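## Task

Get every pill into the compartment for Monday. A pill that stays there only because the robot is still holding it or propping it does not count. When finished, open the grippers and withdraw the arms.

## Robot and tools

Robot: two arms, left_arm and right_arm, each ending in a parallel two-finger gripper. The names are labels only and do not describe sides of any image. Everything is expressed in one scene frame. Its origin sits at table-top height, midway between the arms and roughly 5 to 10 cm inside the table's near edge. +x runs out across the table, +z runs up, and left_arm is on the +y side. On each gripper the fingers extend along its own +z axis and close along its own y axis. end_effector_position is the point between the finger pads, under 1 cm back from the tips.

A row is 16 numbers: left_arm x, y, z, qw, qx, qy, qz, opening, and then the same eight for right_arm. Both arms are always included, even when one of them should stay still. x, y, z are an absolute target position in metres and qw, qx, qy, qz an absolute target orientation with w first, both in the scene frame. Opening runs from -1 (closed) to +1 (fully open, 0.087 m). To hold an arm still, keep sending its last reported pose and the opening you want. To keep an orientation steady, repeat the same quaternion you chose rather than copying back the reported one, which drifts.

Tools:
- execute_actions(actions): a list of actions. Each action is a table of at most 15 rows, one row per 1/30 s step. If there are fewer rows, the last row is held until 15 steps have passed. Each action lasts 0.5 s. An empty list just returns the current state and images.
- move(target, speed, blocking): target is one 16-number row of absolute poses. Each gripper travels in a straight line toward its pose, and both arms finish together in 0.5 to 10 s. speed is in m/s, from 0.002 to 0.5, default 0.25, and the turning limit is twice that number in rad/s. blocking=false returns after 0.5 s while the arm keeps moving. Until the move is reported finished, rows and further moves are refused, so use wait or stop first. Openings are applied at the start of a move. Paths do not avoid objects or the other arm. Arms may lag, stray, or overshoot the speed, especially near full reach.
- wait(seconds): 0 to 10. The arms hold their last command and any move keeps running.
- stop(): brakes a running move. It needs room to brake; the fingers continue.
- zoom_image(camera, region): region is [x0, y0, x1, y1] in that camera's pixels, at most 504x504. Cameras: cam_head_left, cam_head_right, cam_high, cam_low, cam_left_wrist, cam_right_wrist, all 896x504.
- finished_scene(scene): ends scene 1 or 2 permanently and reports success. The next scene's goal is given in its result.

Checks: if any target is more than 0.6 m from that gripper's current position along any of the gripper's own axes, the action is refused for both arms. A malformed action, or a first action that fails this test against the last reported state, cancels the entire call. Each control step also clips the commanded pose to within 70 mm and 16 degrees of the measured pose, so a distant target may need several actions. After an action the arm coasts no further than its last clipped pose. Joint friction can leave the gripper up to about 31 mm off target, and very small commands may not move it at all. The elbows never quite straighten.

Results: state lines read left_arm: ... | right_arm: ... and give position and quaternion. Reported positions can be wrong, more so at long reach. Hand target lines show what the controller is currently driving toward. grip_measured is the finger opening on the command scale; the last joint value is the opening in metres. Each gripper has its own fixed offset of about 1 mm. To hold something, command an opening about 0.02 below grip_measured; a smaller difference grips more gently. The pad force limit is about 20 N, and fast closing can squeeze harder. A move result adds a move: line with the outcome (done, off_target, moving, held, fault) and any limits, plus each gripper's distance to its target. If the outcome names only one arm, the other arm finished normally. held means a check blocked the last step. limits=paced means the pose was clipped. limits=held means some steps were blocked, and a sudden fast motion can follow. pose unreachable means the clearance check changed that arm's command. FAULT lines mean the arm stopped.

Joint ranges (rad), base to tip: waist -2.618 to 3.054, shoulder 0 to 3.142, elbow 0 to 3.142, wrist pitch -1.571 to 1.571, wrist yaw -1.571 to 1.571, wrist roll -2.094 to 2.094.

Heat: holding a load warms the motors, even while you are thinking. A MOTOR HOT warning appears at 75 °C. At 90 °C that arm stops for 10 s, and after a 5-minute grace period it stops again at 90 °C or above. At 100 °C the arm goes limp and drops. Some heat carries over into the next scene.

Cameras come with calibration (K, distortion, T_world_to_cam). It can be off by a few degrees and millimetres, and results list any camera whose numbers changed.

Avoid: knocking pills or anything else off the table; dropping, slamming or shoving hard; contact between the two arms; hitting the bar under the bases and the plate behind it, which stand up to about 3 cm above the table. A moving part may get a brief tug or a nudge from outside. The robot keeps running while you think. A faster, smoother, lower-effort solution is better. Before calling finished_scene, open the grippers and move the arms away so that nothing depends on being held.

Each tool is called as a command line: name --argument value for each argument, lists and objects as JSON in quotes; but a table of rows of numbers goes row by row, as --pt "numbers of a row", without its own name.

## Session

execute_actions --actions '[]'

Scene clock: 0.00 s.
left_arm: end_effector_position=(+0.4134, +0.2601, +0.1943) grip_measured=+0.978 end_effector_quat_wxyz=(+0.540, +0.484, +0.609, +0.322) | right_arm: end_effector_position=(+0.1083, +0.2076, +0.3335) grip_measured=+1.000 end_effector_quat_wxyz=(+0.569, -0.354, +0.551, +0.498)
Joint positions: left_arm=[-0.295  1.282  0.689  0.382 -0.106  1.164  0.086] | right_arm=[1.324 1.582 1.269 0.471 0.094 0.128 0.087]
Joint velocities: left_arm=[ 0.007 -0.007 -0.037  0.066 -0.037  0.066  0.001] | right_arm=[-0.002  0.002 -0.007  0.007  0.007 -0.081  0.   ]
Hand target (left_arm): +0.413, +0.260, +0.194; +0.540, +0.484, +0.609, +0.322
Hand target (right_arm): +0.108, +0.208, +0.334; +0.569, -0.354, +0.551, +0.498
camera_calibration (this result's frames):
cam_left_wrist: T_world_to_cam=[[-0.2394, -0.313337, -0.918971, 0.358175], [-0.695162, 0.716082, -0.063063, 0.138953], [0.677818, 0.623736, -0.38925, -0.22834], [0, 0, 0, 1]] pos_world=[0.337115, 0.155152, 0.249034]
cam_right_wrist: T_world_to_cam=[[0.955069, -0.263019, -0.136614, -0.00662876], [-0.275441, -0.617483, -0.736782, 0.424486], [0.109431, 0.741307, -0.662185, 0.191058], [0, 0, 0, 1]] pos_world=[0.102344, 0.118736, 0.438363]

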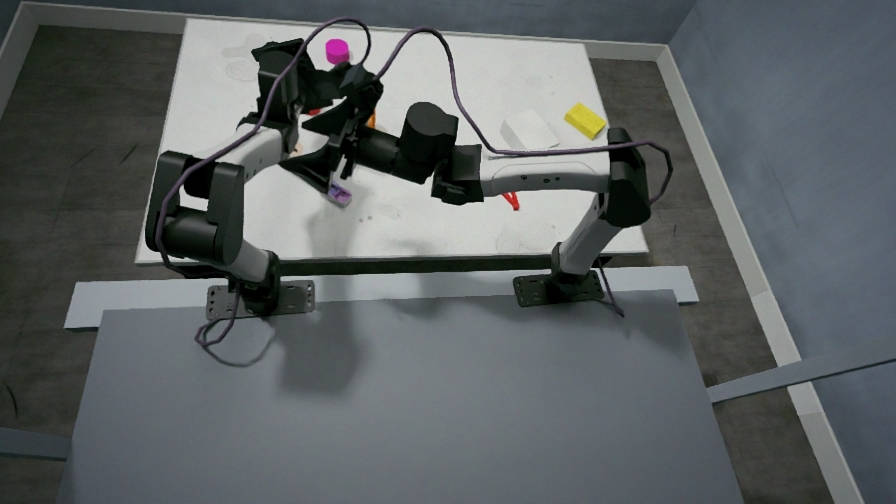

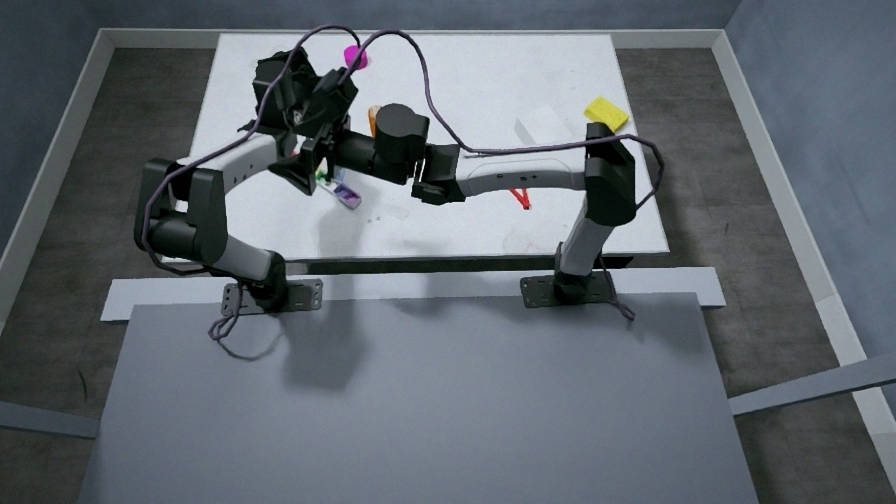

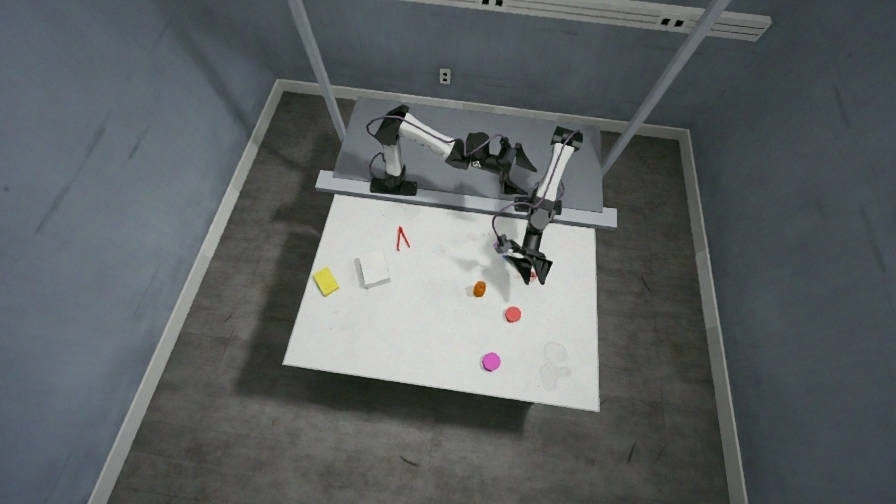

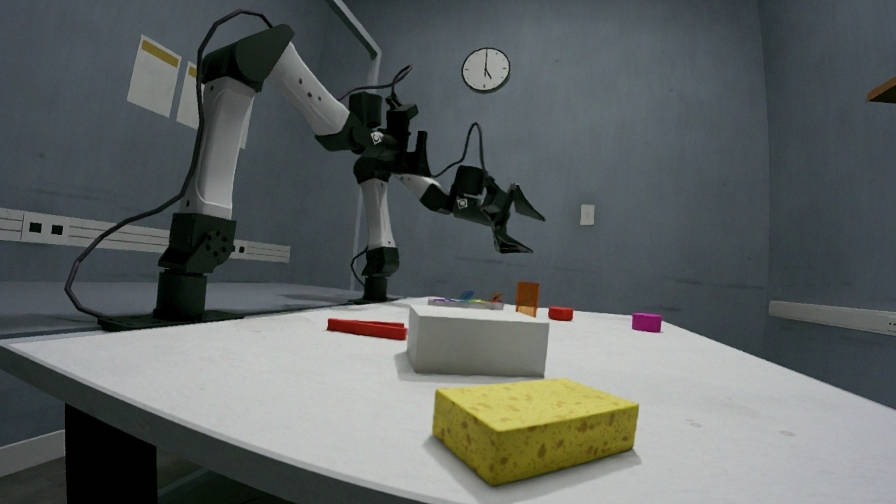

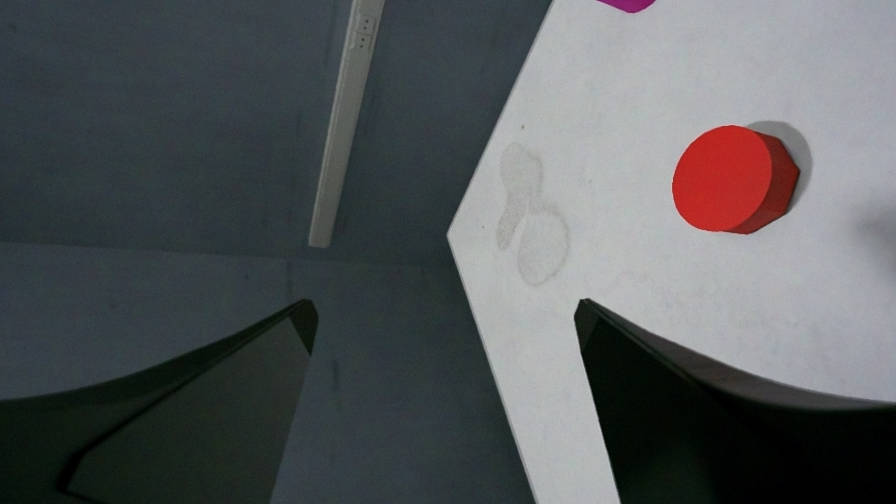

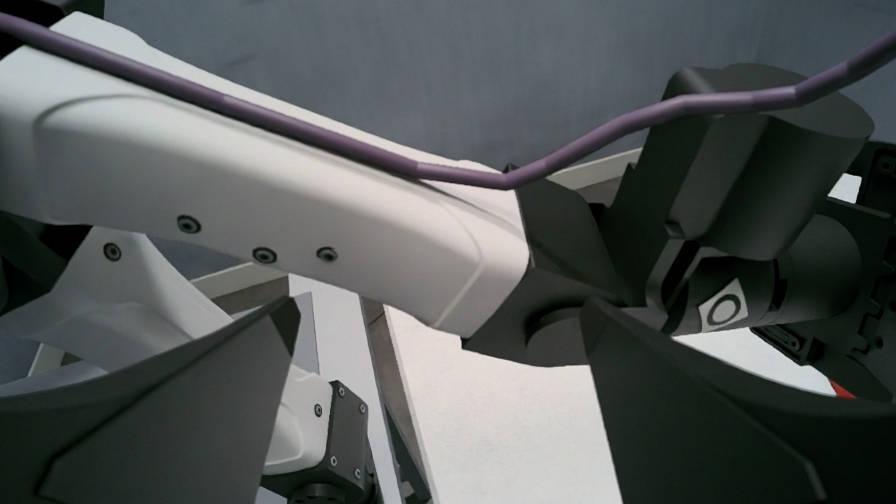

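move --target '[0.35,0.45,0.25,0.49,-0.15,0.853,0.087,1,0.31,0.0,0.1,0.594,-0.293,0.708,0.246,1]'

zoom_image --camera "cam_head_right" --region '[270, 90, 410, 220]'

Scene clock: 5.23 s.
left_arm: end_effector_position=(+0.3509, +0.4446, +0.2498) grip_measured=+0.978 end_effector_quat_wxyz=(+0.492, -0.141, +0.855, +0.087) | right_arm: end_effector_position=(+0.3160, +0.0105, +0.1128) grip_measured=+1.000 end_effector_quat_wxyz=(+0.604, -0.290, +0.699, +0.250)
Joint positions: left_arm=[ 0.349  1.277  1.278 -0.535  0.061  0.022  0.087] | right_arm=[0.732 1.576 0.61  0.834 0.008 0.003 0.087]
Joint velocities: left_arm=[ 0.017 -0.017  0.002 -0.051 -0.037  0.037 -0.   ] | right_arm=[ 0.022  0.012 -0.012  0.051  0.051 -0.022  0.   ]
Hand target (left_arm): +0.351, +0.448, +0.250; +0.487, -0.150, +0.856, +0.083
Hand target (right_arm): +0.314, +0.006, +0.099; +0.594, -0.295, +0.707, +0.244
Off the commanded pose (left_arm): 0.005 m, 1 deg.
Off the commanded pose (right_arm): 0.018 m, 2 deg.
move: off_target (right_arm)
camera_calibration (this result's frames):
cam_left_wrist: T_world_to_cam=[[0.323262, -0.946096, -0.0200984, 0.311359], [-0.930237, -0.313802, -0.190231, 0.539017], [0.17367, 0.0801907, -0.981534, 0.287063], [0, 0, 0, 1]] pos_world=[0.350909, 0.440701, 0.390557]
cam_right_wrist: T_world_to_cam=[[0.703764, -0.710336, 0.0117858, -0.219647], [-0.601507, -0.604605, -0.522151, 0.276045], [0.378028, 0.360382, -0.852772, 0.108949], [0, 0, 0, 1]] pos_world=[0.279437, -0.0283878, 0.239635]

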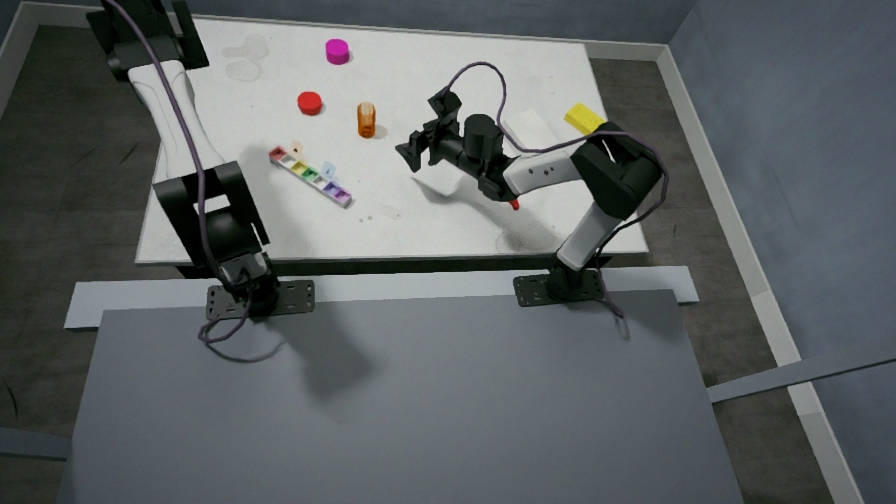

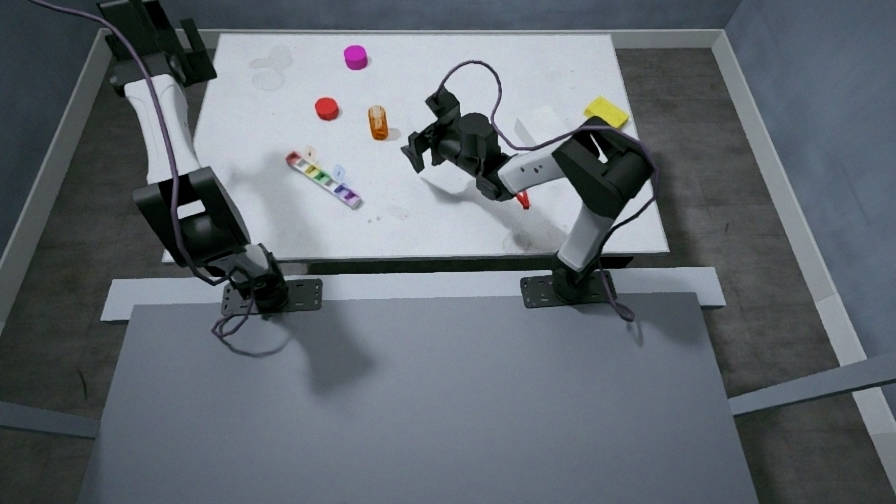

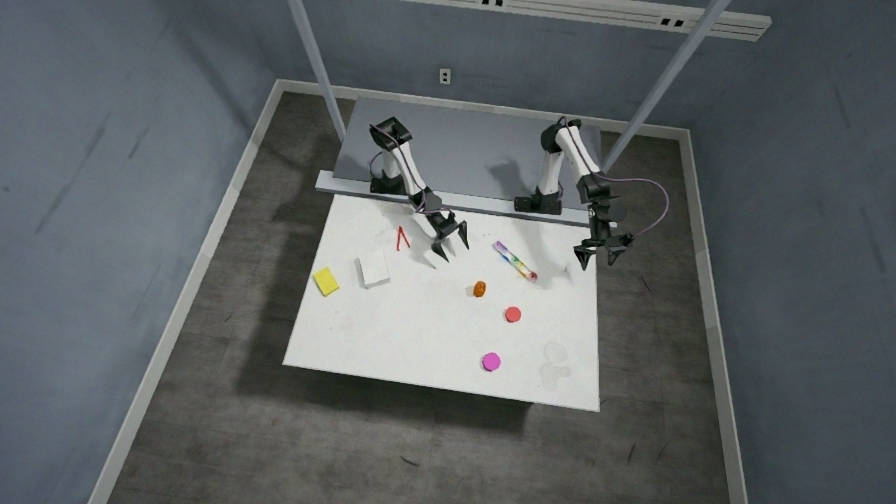

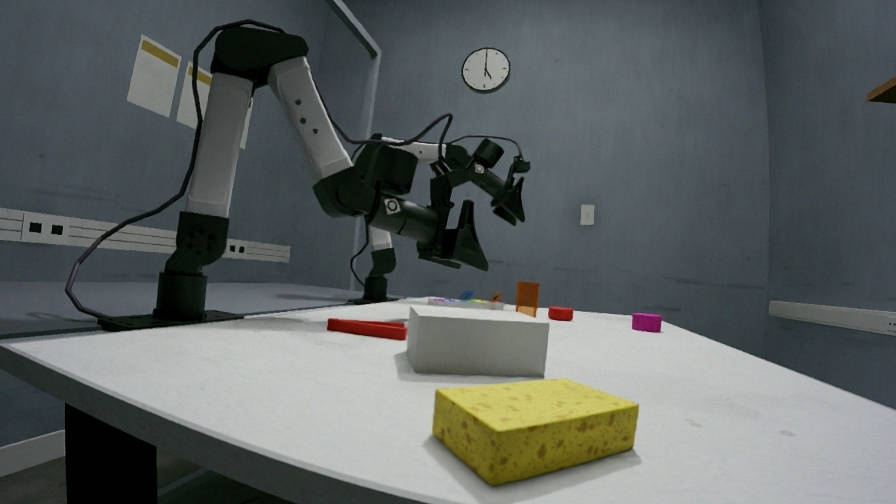

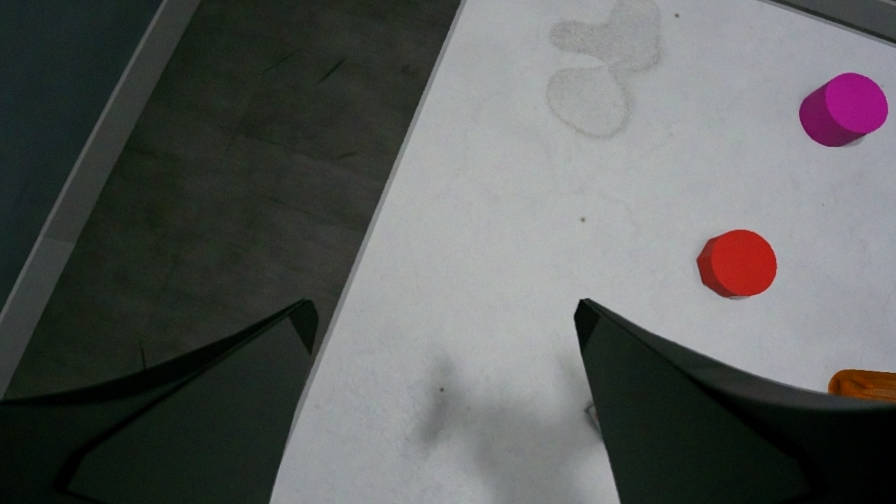

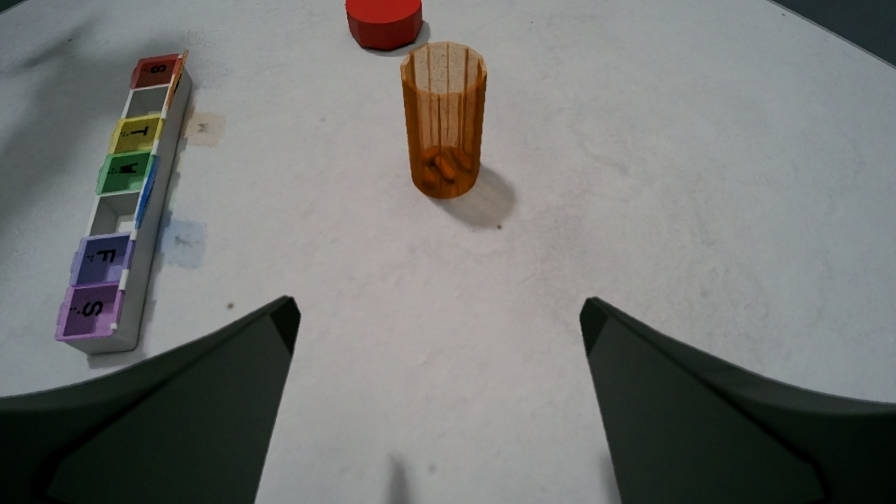

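Region (270, 90, 410, 220) of cam_head_right's 896x504 image, scaled by 3.600, with more detail than that image has; it fills the top 468 rows of this view, and the rest is white.

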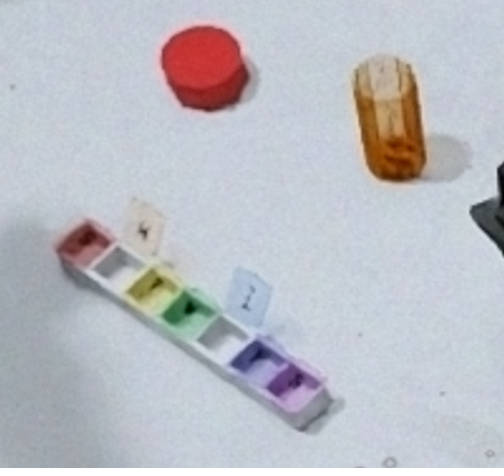

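move --target '[0.35,0.45,0.25,0.49,-0.15,0.853,0.087,1,0.35,0.04,0.04,0.594,-0.293,0.708,0.246,1]' --speed 0.12

move --target '[0.35,0.45,0.25,0.49,-0.15,0.853,0.087,1,0.418,0.106,0.04,0.594,-0.293,0.708,0.246,1]' --speed 0.08

Scene clock: 8.77 s.
left_arm: end_effector_position=(+0.3508, +0.4443, +0.2496) grip_measured=+0.978 end_effector_quat_wxyz=(+0.491, -0.142, +0.855, +0.086) | right_arm: end_effector_position=(+0.3434, +0.0384, +0.0371) grip_measured=+1.000 end_effector_quat_wxyz=(+0.588, -0.296, +0.712, +0.244)
Joint positions: left_arm=[ 0.349  1.277  1.278 -0.536  0.062  0.021  0.087] | right_arm=[0.732 1.954 0.708 1.071 0.006 0.003 0.087]
Joint velocities: left_arm=[-0.012 -0.012 -0.012 -0.066 -0.051 -0.022 -0.   ] | right_arm=[ 0.007 -0.012 -0.012  0.007 -0.007 -0.022  0.   ]
Hand target (left_arm): +0.350, +0.450, +0.250; +0.491, -0.150, +0.854, +0.087
Hand target (right_arm): +0.350, +0.041, +0.040; +0.594, -0.293, +0.708, +0.246
Off the commanded pose (left_arm): 0.006 m, 1 deg.
Off the commanded pose (right_arm): 0.007 m, 1 deg.
move: done
camera_calibration (this result's frames):
cam_left_wrist: T_world_to_cam=[[0.322698, -0.946315, -0.0187863, 0.31108], [-0.93054, -0.313564, -0.189139, 0.538521], [0.173095, 0.0785163, -0.981771, 0.287986], [0, 0, 0, 1]] pos_world=[0.350882, 0.440629, 0.390435]
cam_right_wrist: T_world_to_cam=[[0.705168, -0.708931, 0.0124521, -0.218725], [-0.615915, -0.621157, -0.484575, 0.274022], [0.351265, 0.334037, -0.874661, 0.0349354], [0, 0, 0, 1]] pos_world=[0.31074, 0.00347975, 0.166064]

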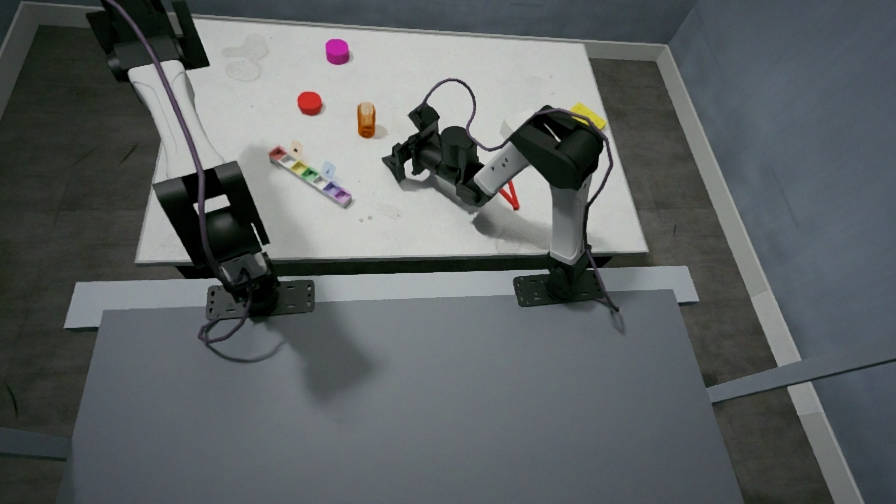

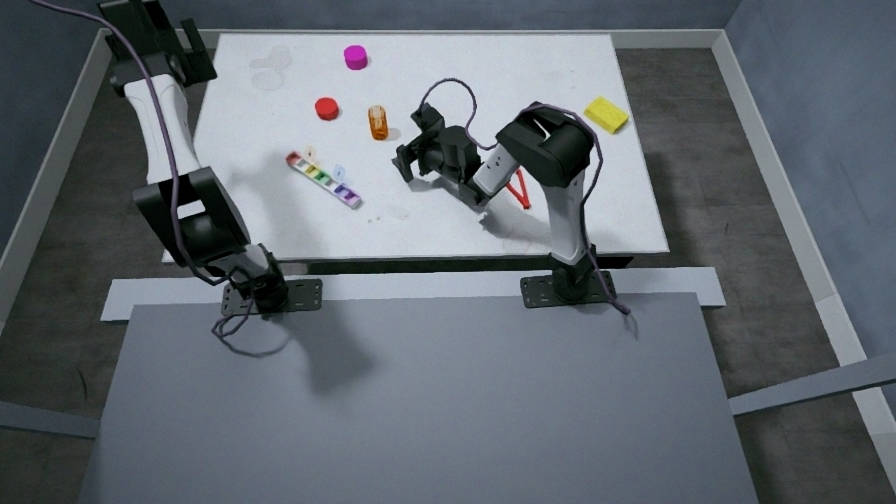

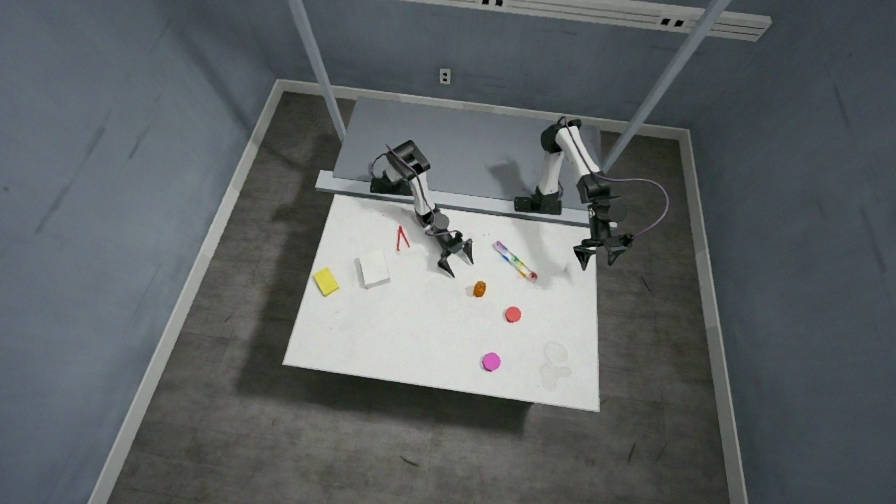

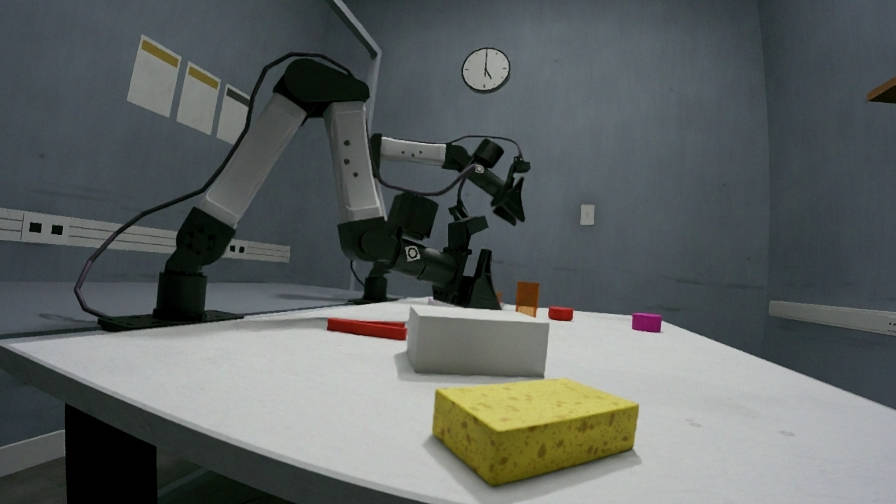

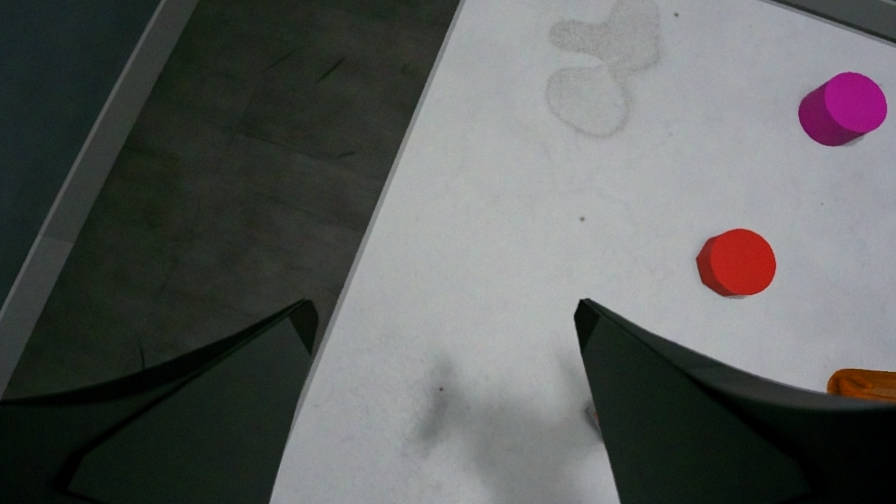

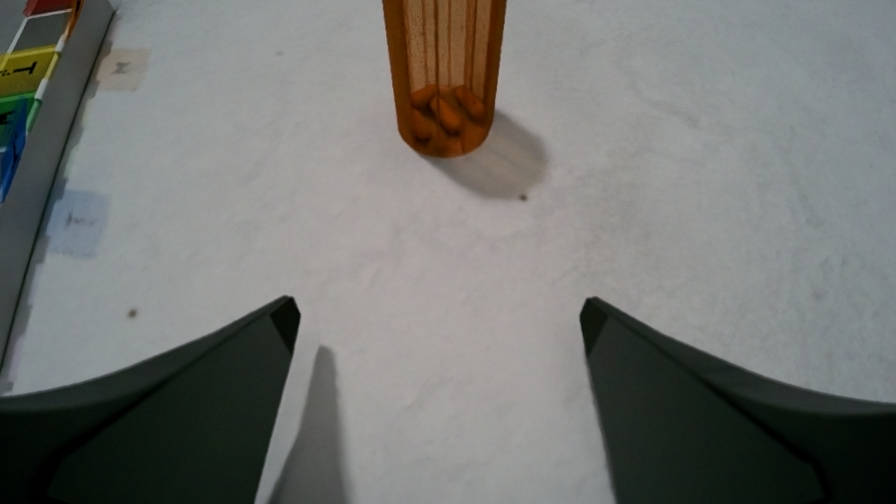

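Scene clock: 10.53 s.
left_arm: end_effector_position=(+0.3508, +0.4443, +0.2496) grip_measured=+0.978 end_effector_quat_wxyz=(+0.491, -0.142, +0.855, +0.086) | right_arm: end_effector_position=(+0.4112, +0.1078, +0.0481) grip_measured=+1.000 end_effector_quat_wxyz=(+0.599, -0.293, +0.703, +0.249)
Joint positions: left_arm=[ 0.349  1.277  1.278 -0.536  0.062  0.021  0.087] | right_arm=[0.732 2.18  1.147 0.887 0.005 0.003 0.087]
Joint velocities: left_arm=[-0.002  0.002  0.002 -0.022 -0.066 -0.051  0.   ] | right_arm=[ 0.002 -0.017  0.022 -0.051 -0.007  0.037  0.   ]
Hand target (left_arm): +0.350, +0.450, +0.250; +0.491, -0.150, +0.854, +0.087
Hand target (right_arm): +0.417, +0.106, +0.041; +0.594, -0.293, +0.708, +0.246
Off the commanded pose (left_arm): 0.006 m, 1 deg.
Off the commanded pose (right_arm): 0.011 m, 1 deg.
move: off_target (right_arm)
camera_calibration (this result's frames):
cam_left_wrist: T_world_to_cam=[[0.322698, -0.946315, -0.0187863, 0.31108], [-0.93054, -0.313564, -0.189139, 0.538521], [0.173095, 0.0785163, -0.981771, 0.287986], [0, 0, 0, 1]] pos_world=[0.350882, 0.440629, 0.390435]
cam_right_wrist: T_world_to_cam=[[0.705765, -0.708346, 0.0119183, -0.217797], [-0.604734, -0.611124, -0.51071, 0.359797], [0.369043, 0.353233, -0.859671, -0.0125467], [0, 0, 0, 1]] pos_world=[0.375925, 0.0700367, 0.175561]

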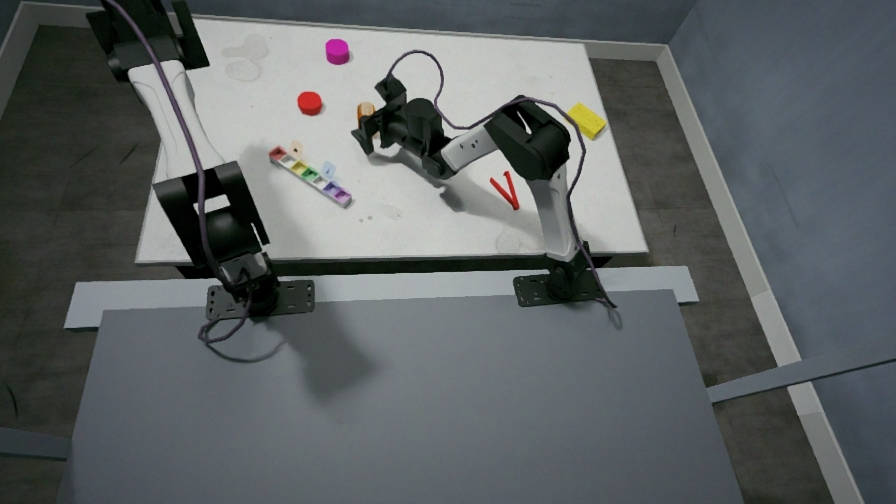

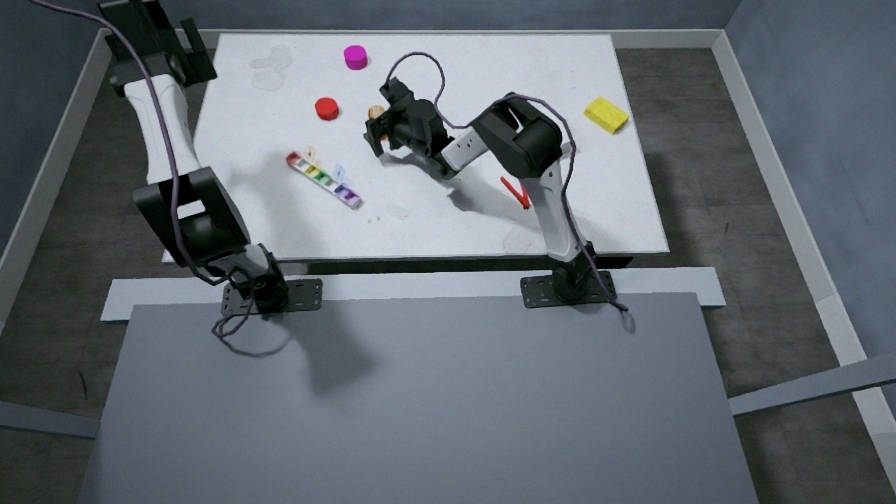

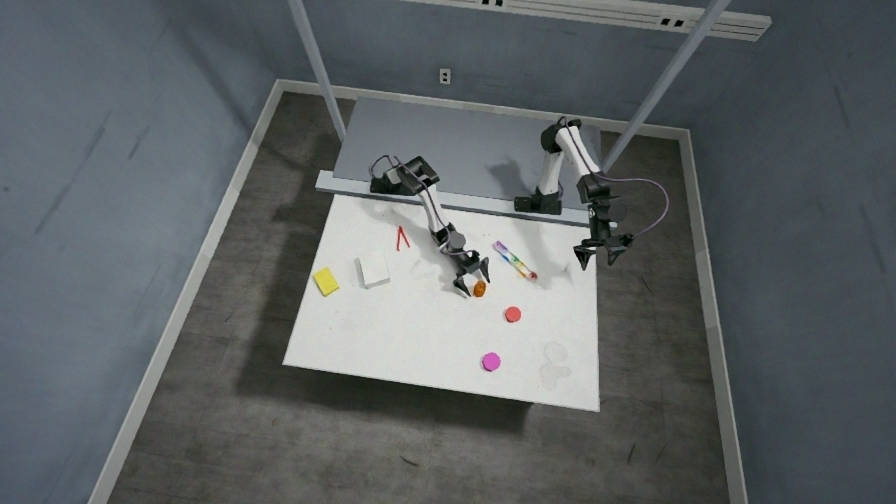

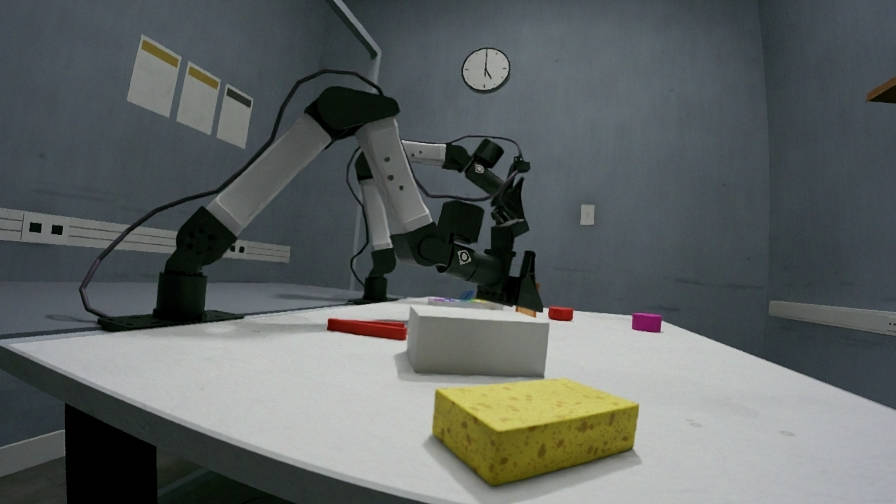

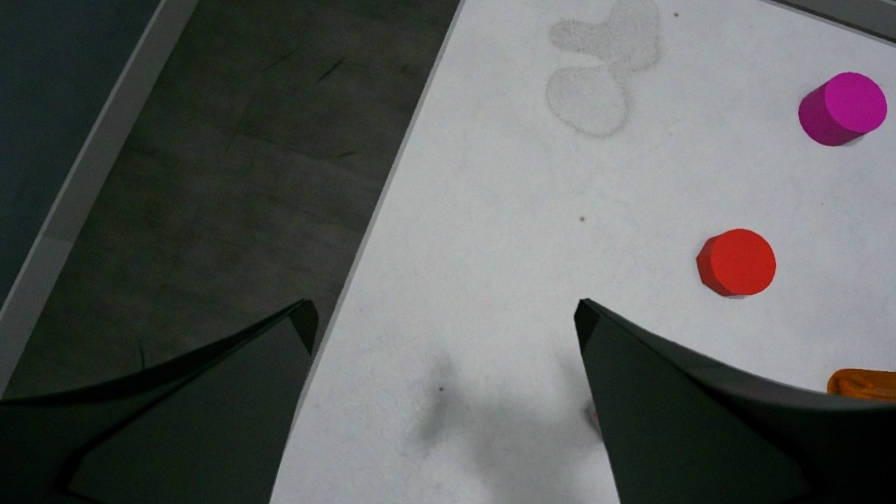

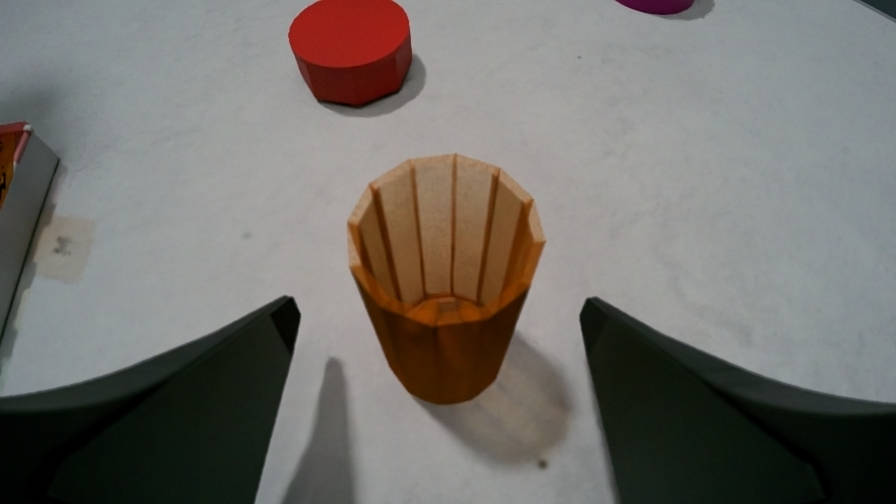

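move --target '[0.35,0.45,0.25,0.49,-0.15,0.853,0.087,1,0.428,0.116,0.036,0.594,-0.293,0.708,0.246,1]' --speed 0.03

Scene clock: 17.60 s.
left_arm: end_effector_position=(+0.3508, +0.4443, +0.2496) grip_measured=+0.978 end_effector_quat_wxyz=(+0.491, -0.142, +0.855, +0.086) | right_arm: end_effector_position=(+0.4235, +0.1164, +0.0429) grip_measured=+1.000 end_effector_quat_wxyz=(+0.599, -0.292, +0.703, +0.248)
Joint positions: left_arm=[ 0.349  1.277  1.278 -0.536  0.062  0.021  0.087] | right_arm=[0.727 2.233 1.221 0.867 0.002 0.003 0.087]
Joint velocities: left_arm=[-0.017  0.002 -0.012 -0.051 -0.007 -0.022  0.001] | right_arm=[ 0.002  0.002 -0.012 -0.022 -0.051  0.037  0.   ]
Hand target (left_arm): +0.350, +0.450, +0.250; +0.491, -0.150, +0.854, +0.087
Hand target (right_arm): +0.428, +0.116, +0.036; +0.594, -0.293, +0.708, +0.246
Off the commanded pose (left_arm): 0.006 m, 1 deg.
Off the commanded pose (right_arm): 0.008 m, 1 deg.
move: done
camera_calibration (this result's frames):
cam_left_wrist: T_world_to_cam=[[0.322698, -0.946315, -0.0187863, 0.31108], [-0.93054, -0.313564, -0.189139, 0.538521], [0.173095, 0.0785163, -0.981771, 0.287986], [0, 0, 0, 1]] pos_world=[0.350882, 0.440629, 0.390435]
cam_right_wrist: T_world_to_cam=[[0.703852, -0.710252, 0.0115732, -0.2193], [-0.606646, -0.609496, -0.510387, 0.370489], [0.369557, 0.352216, -0.859867, -0.0246176], [0, 0, 0, 1]] pos_world=[0.388208, 0.0787239, 0.170463]

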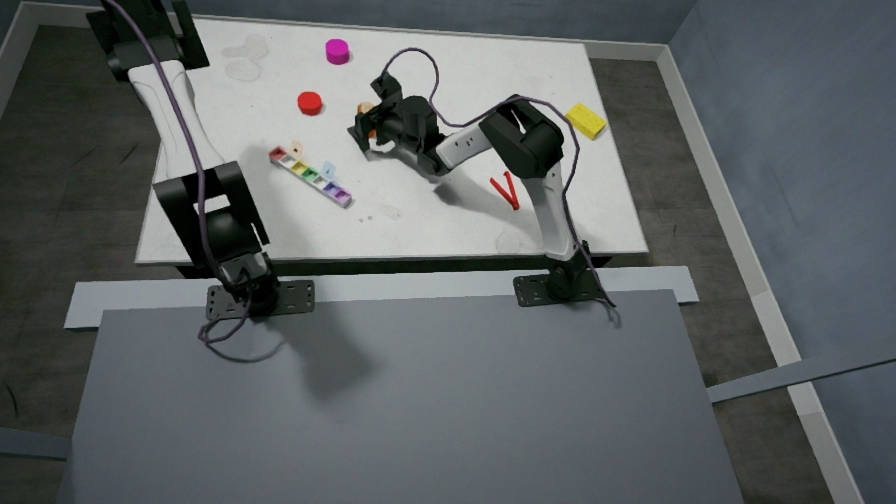

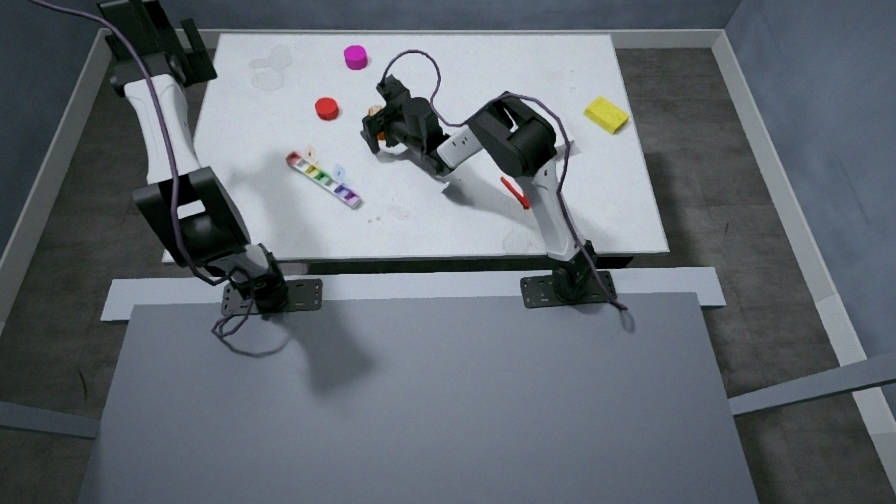

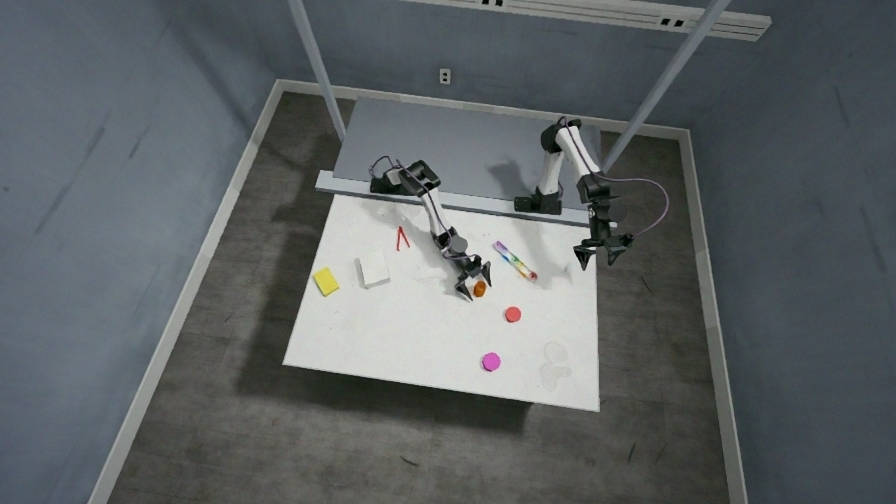

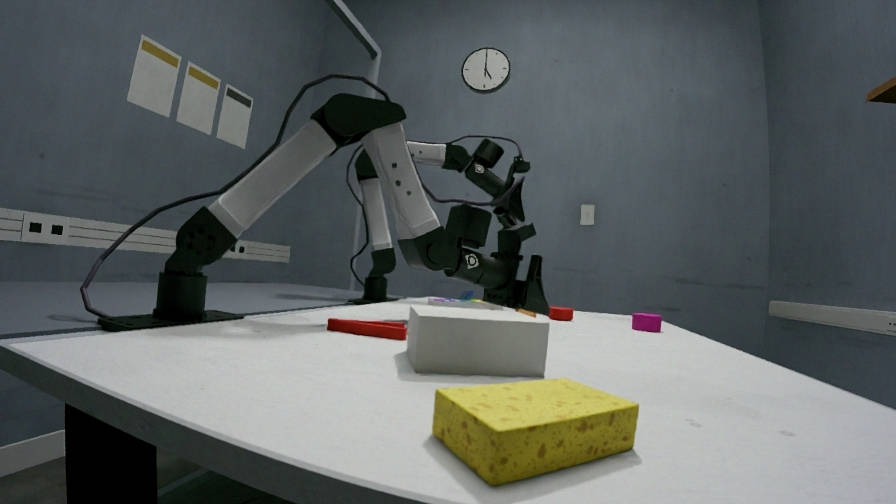

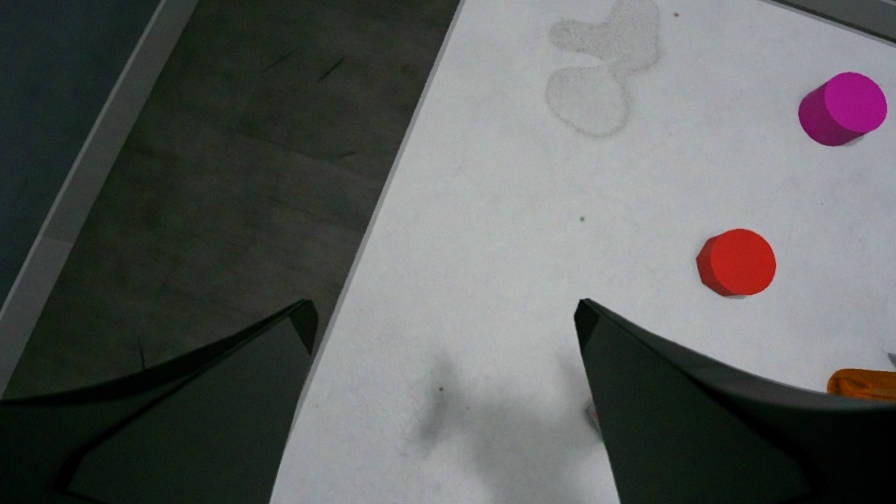

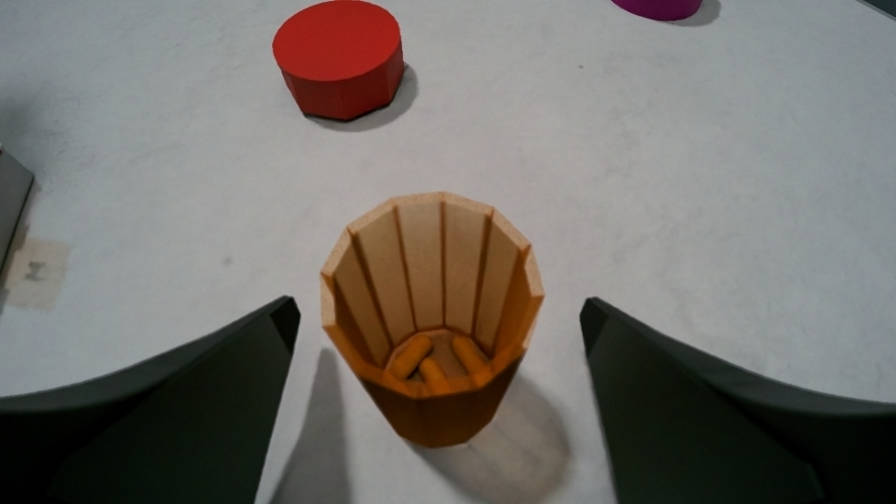

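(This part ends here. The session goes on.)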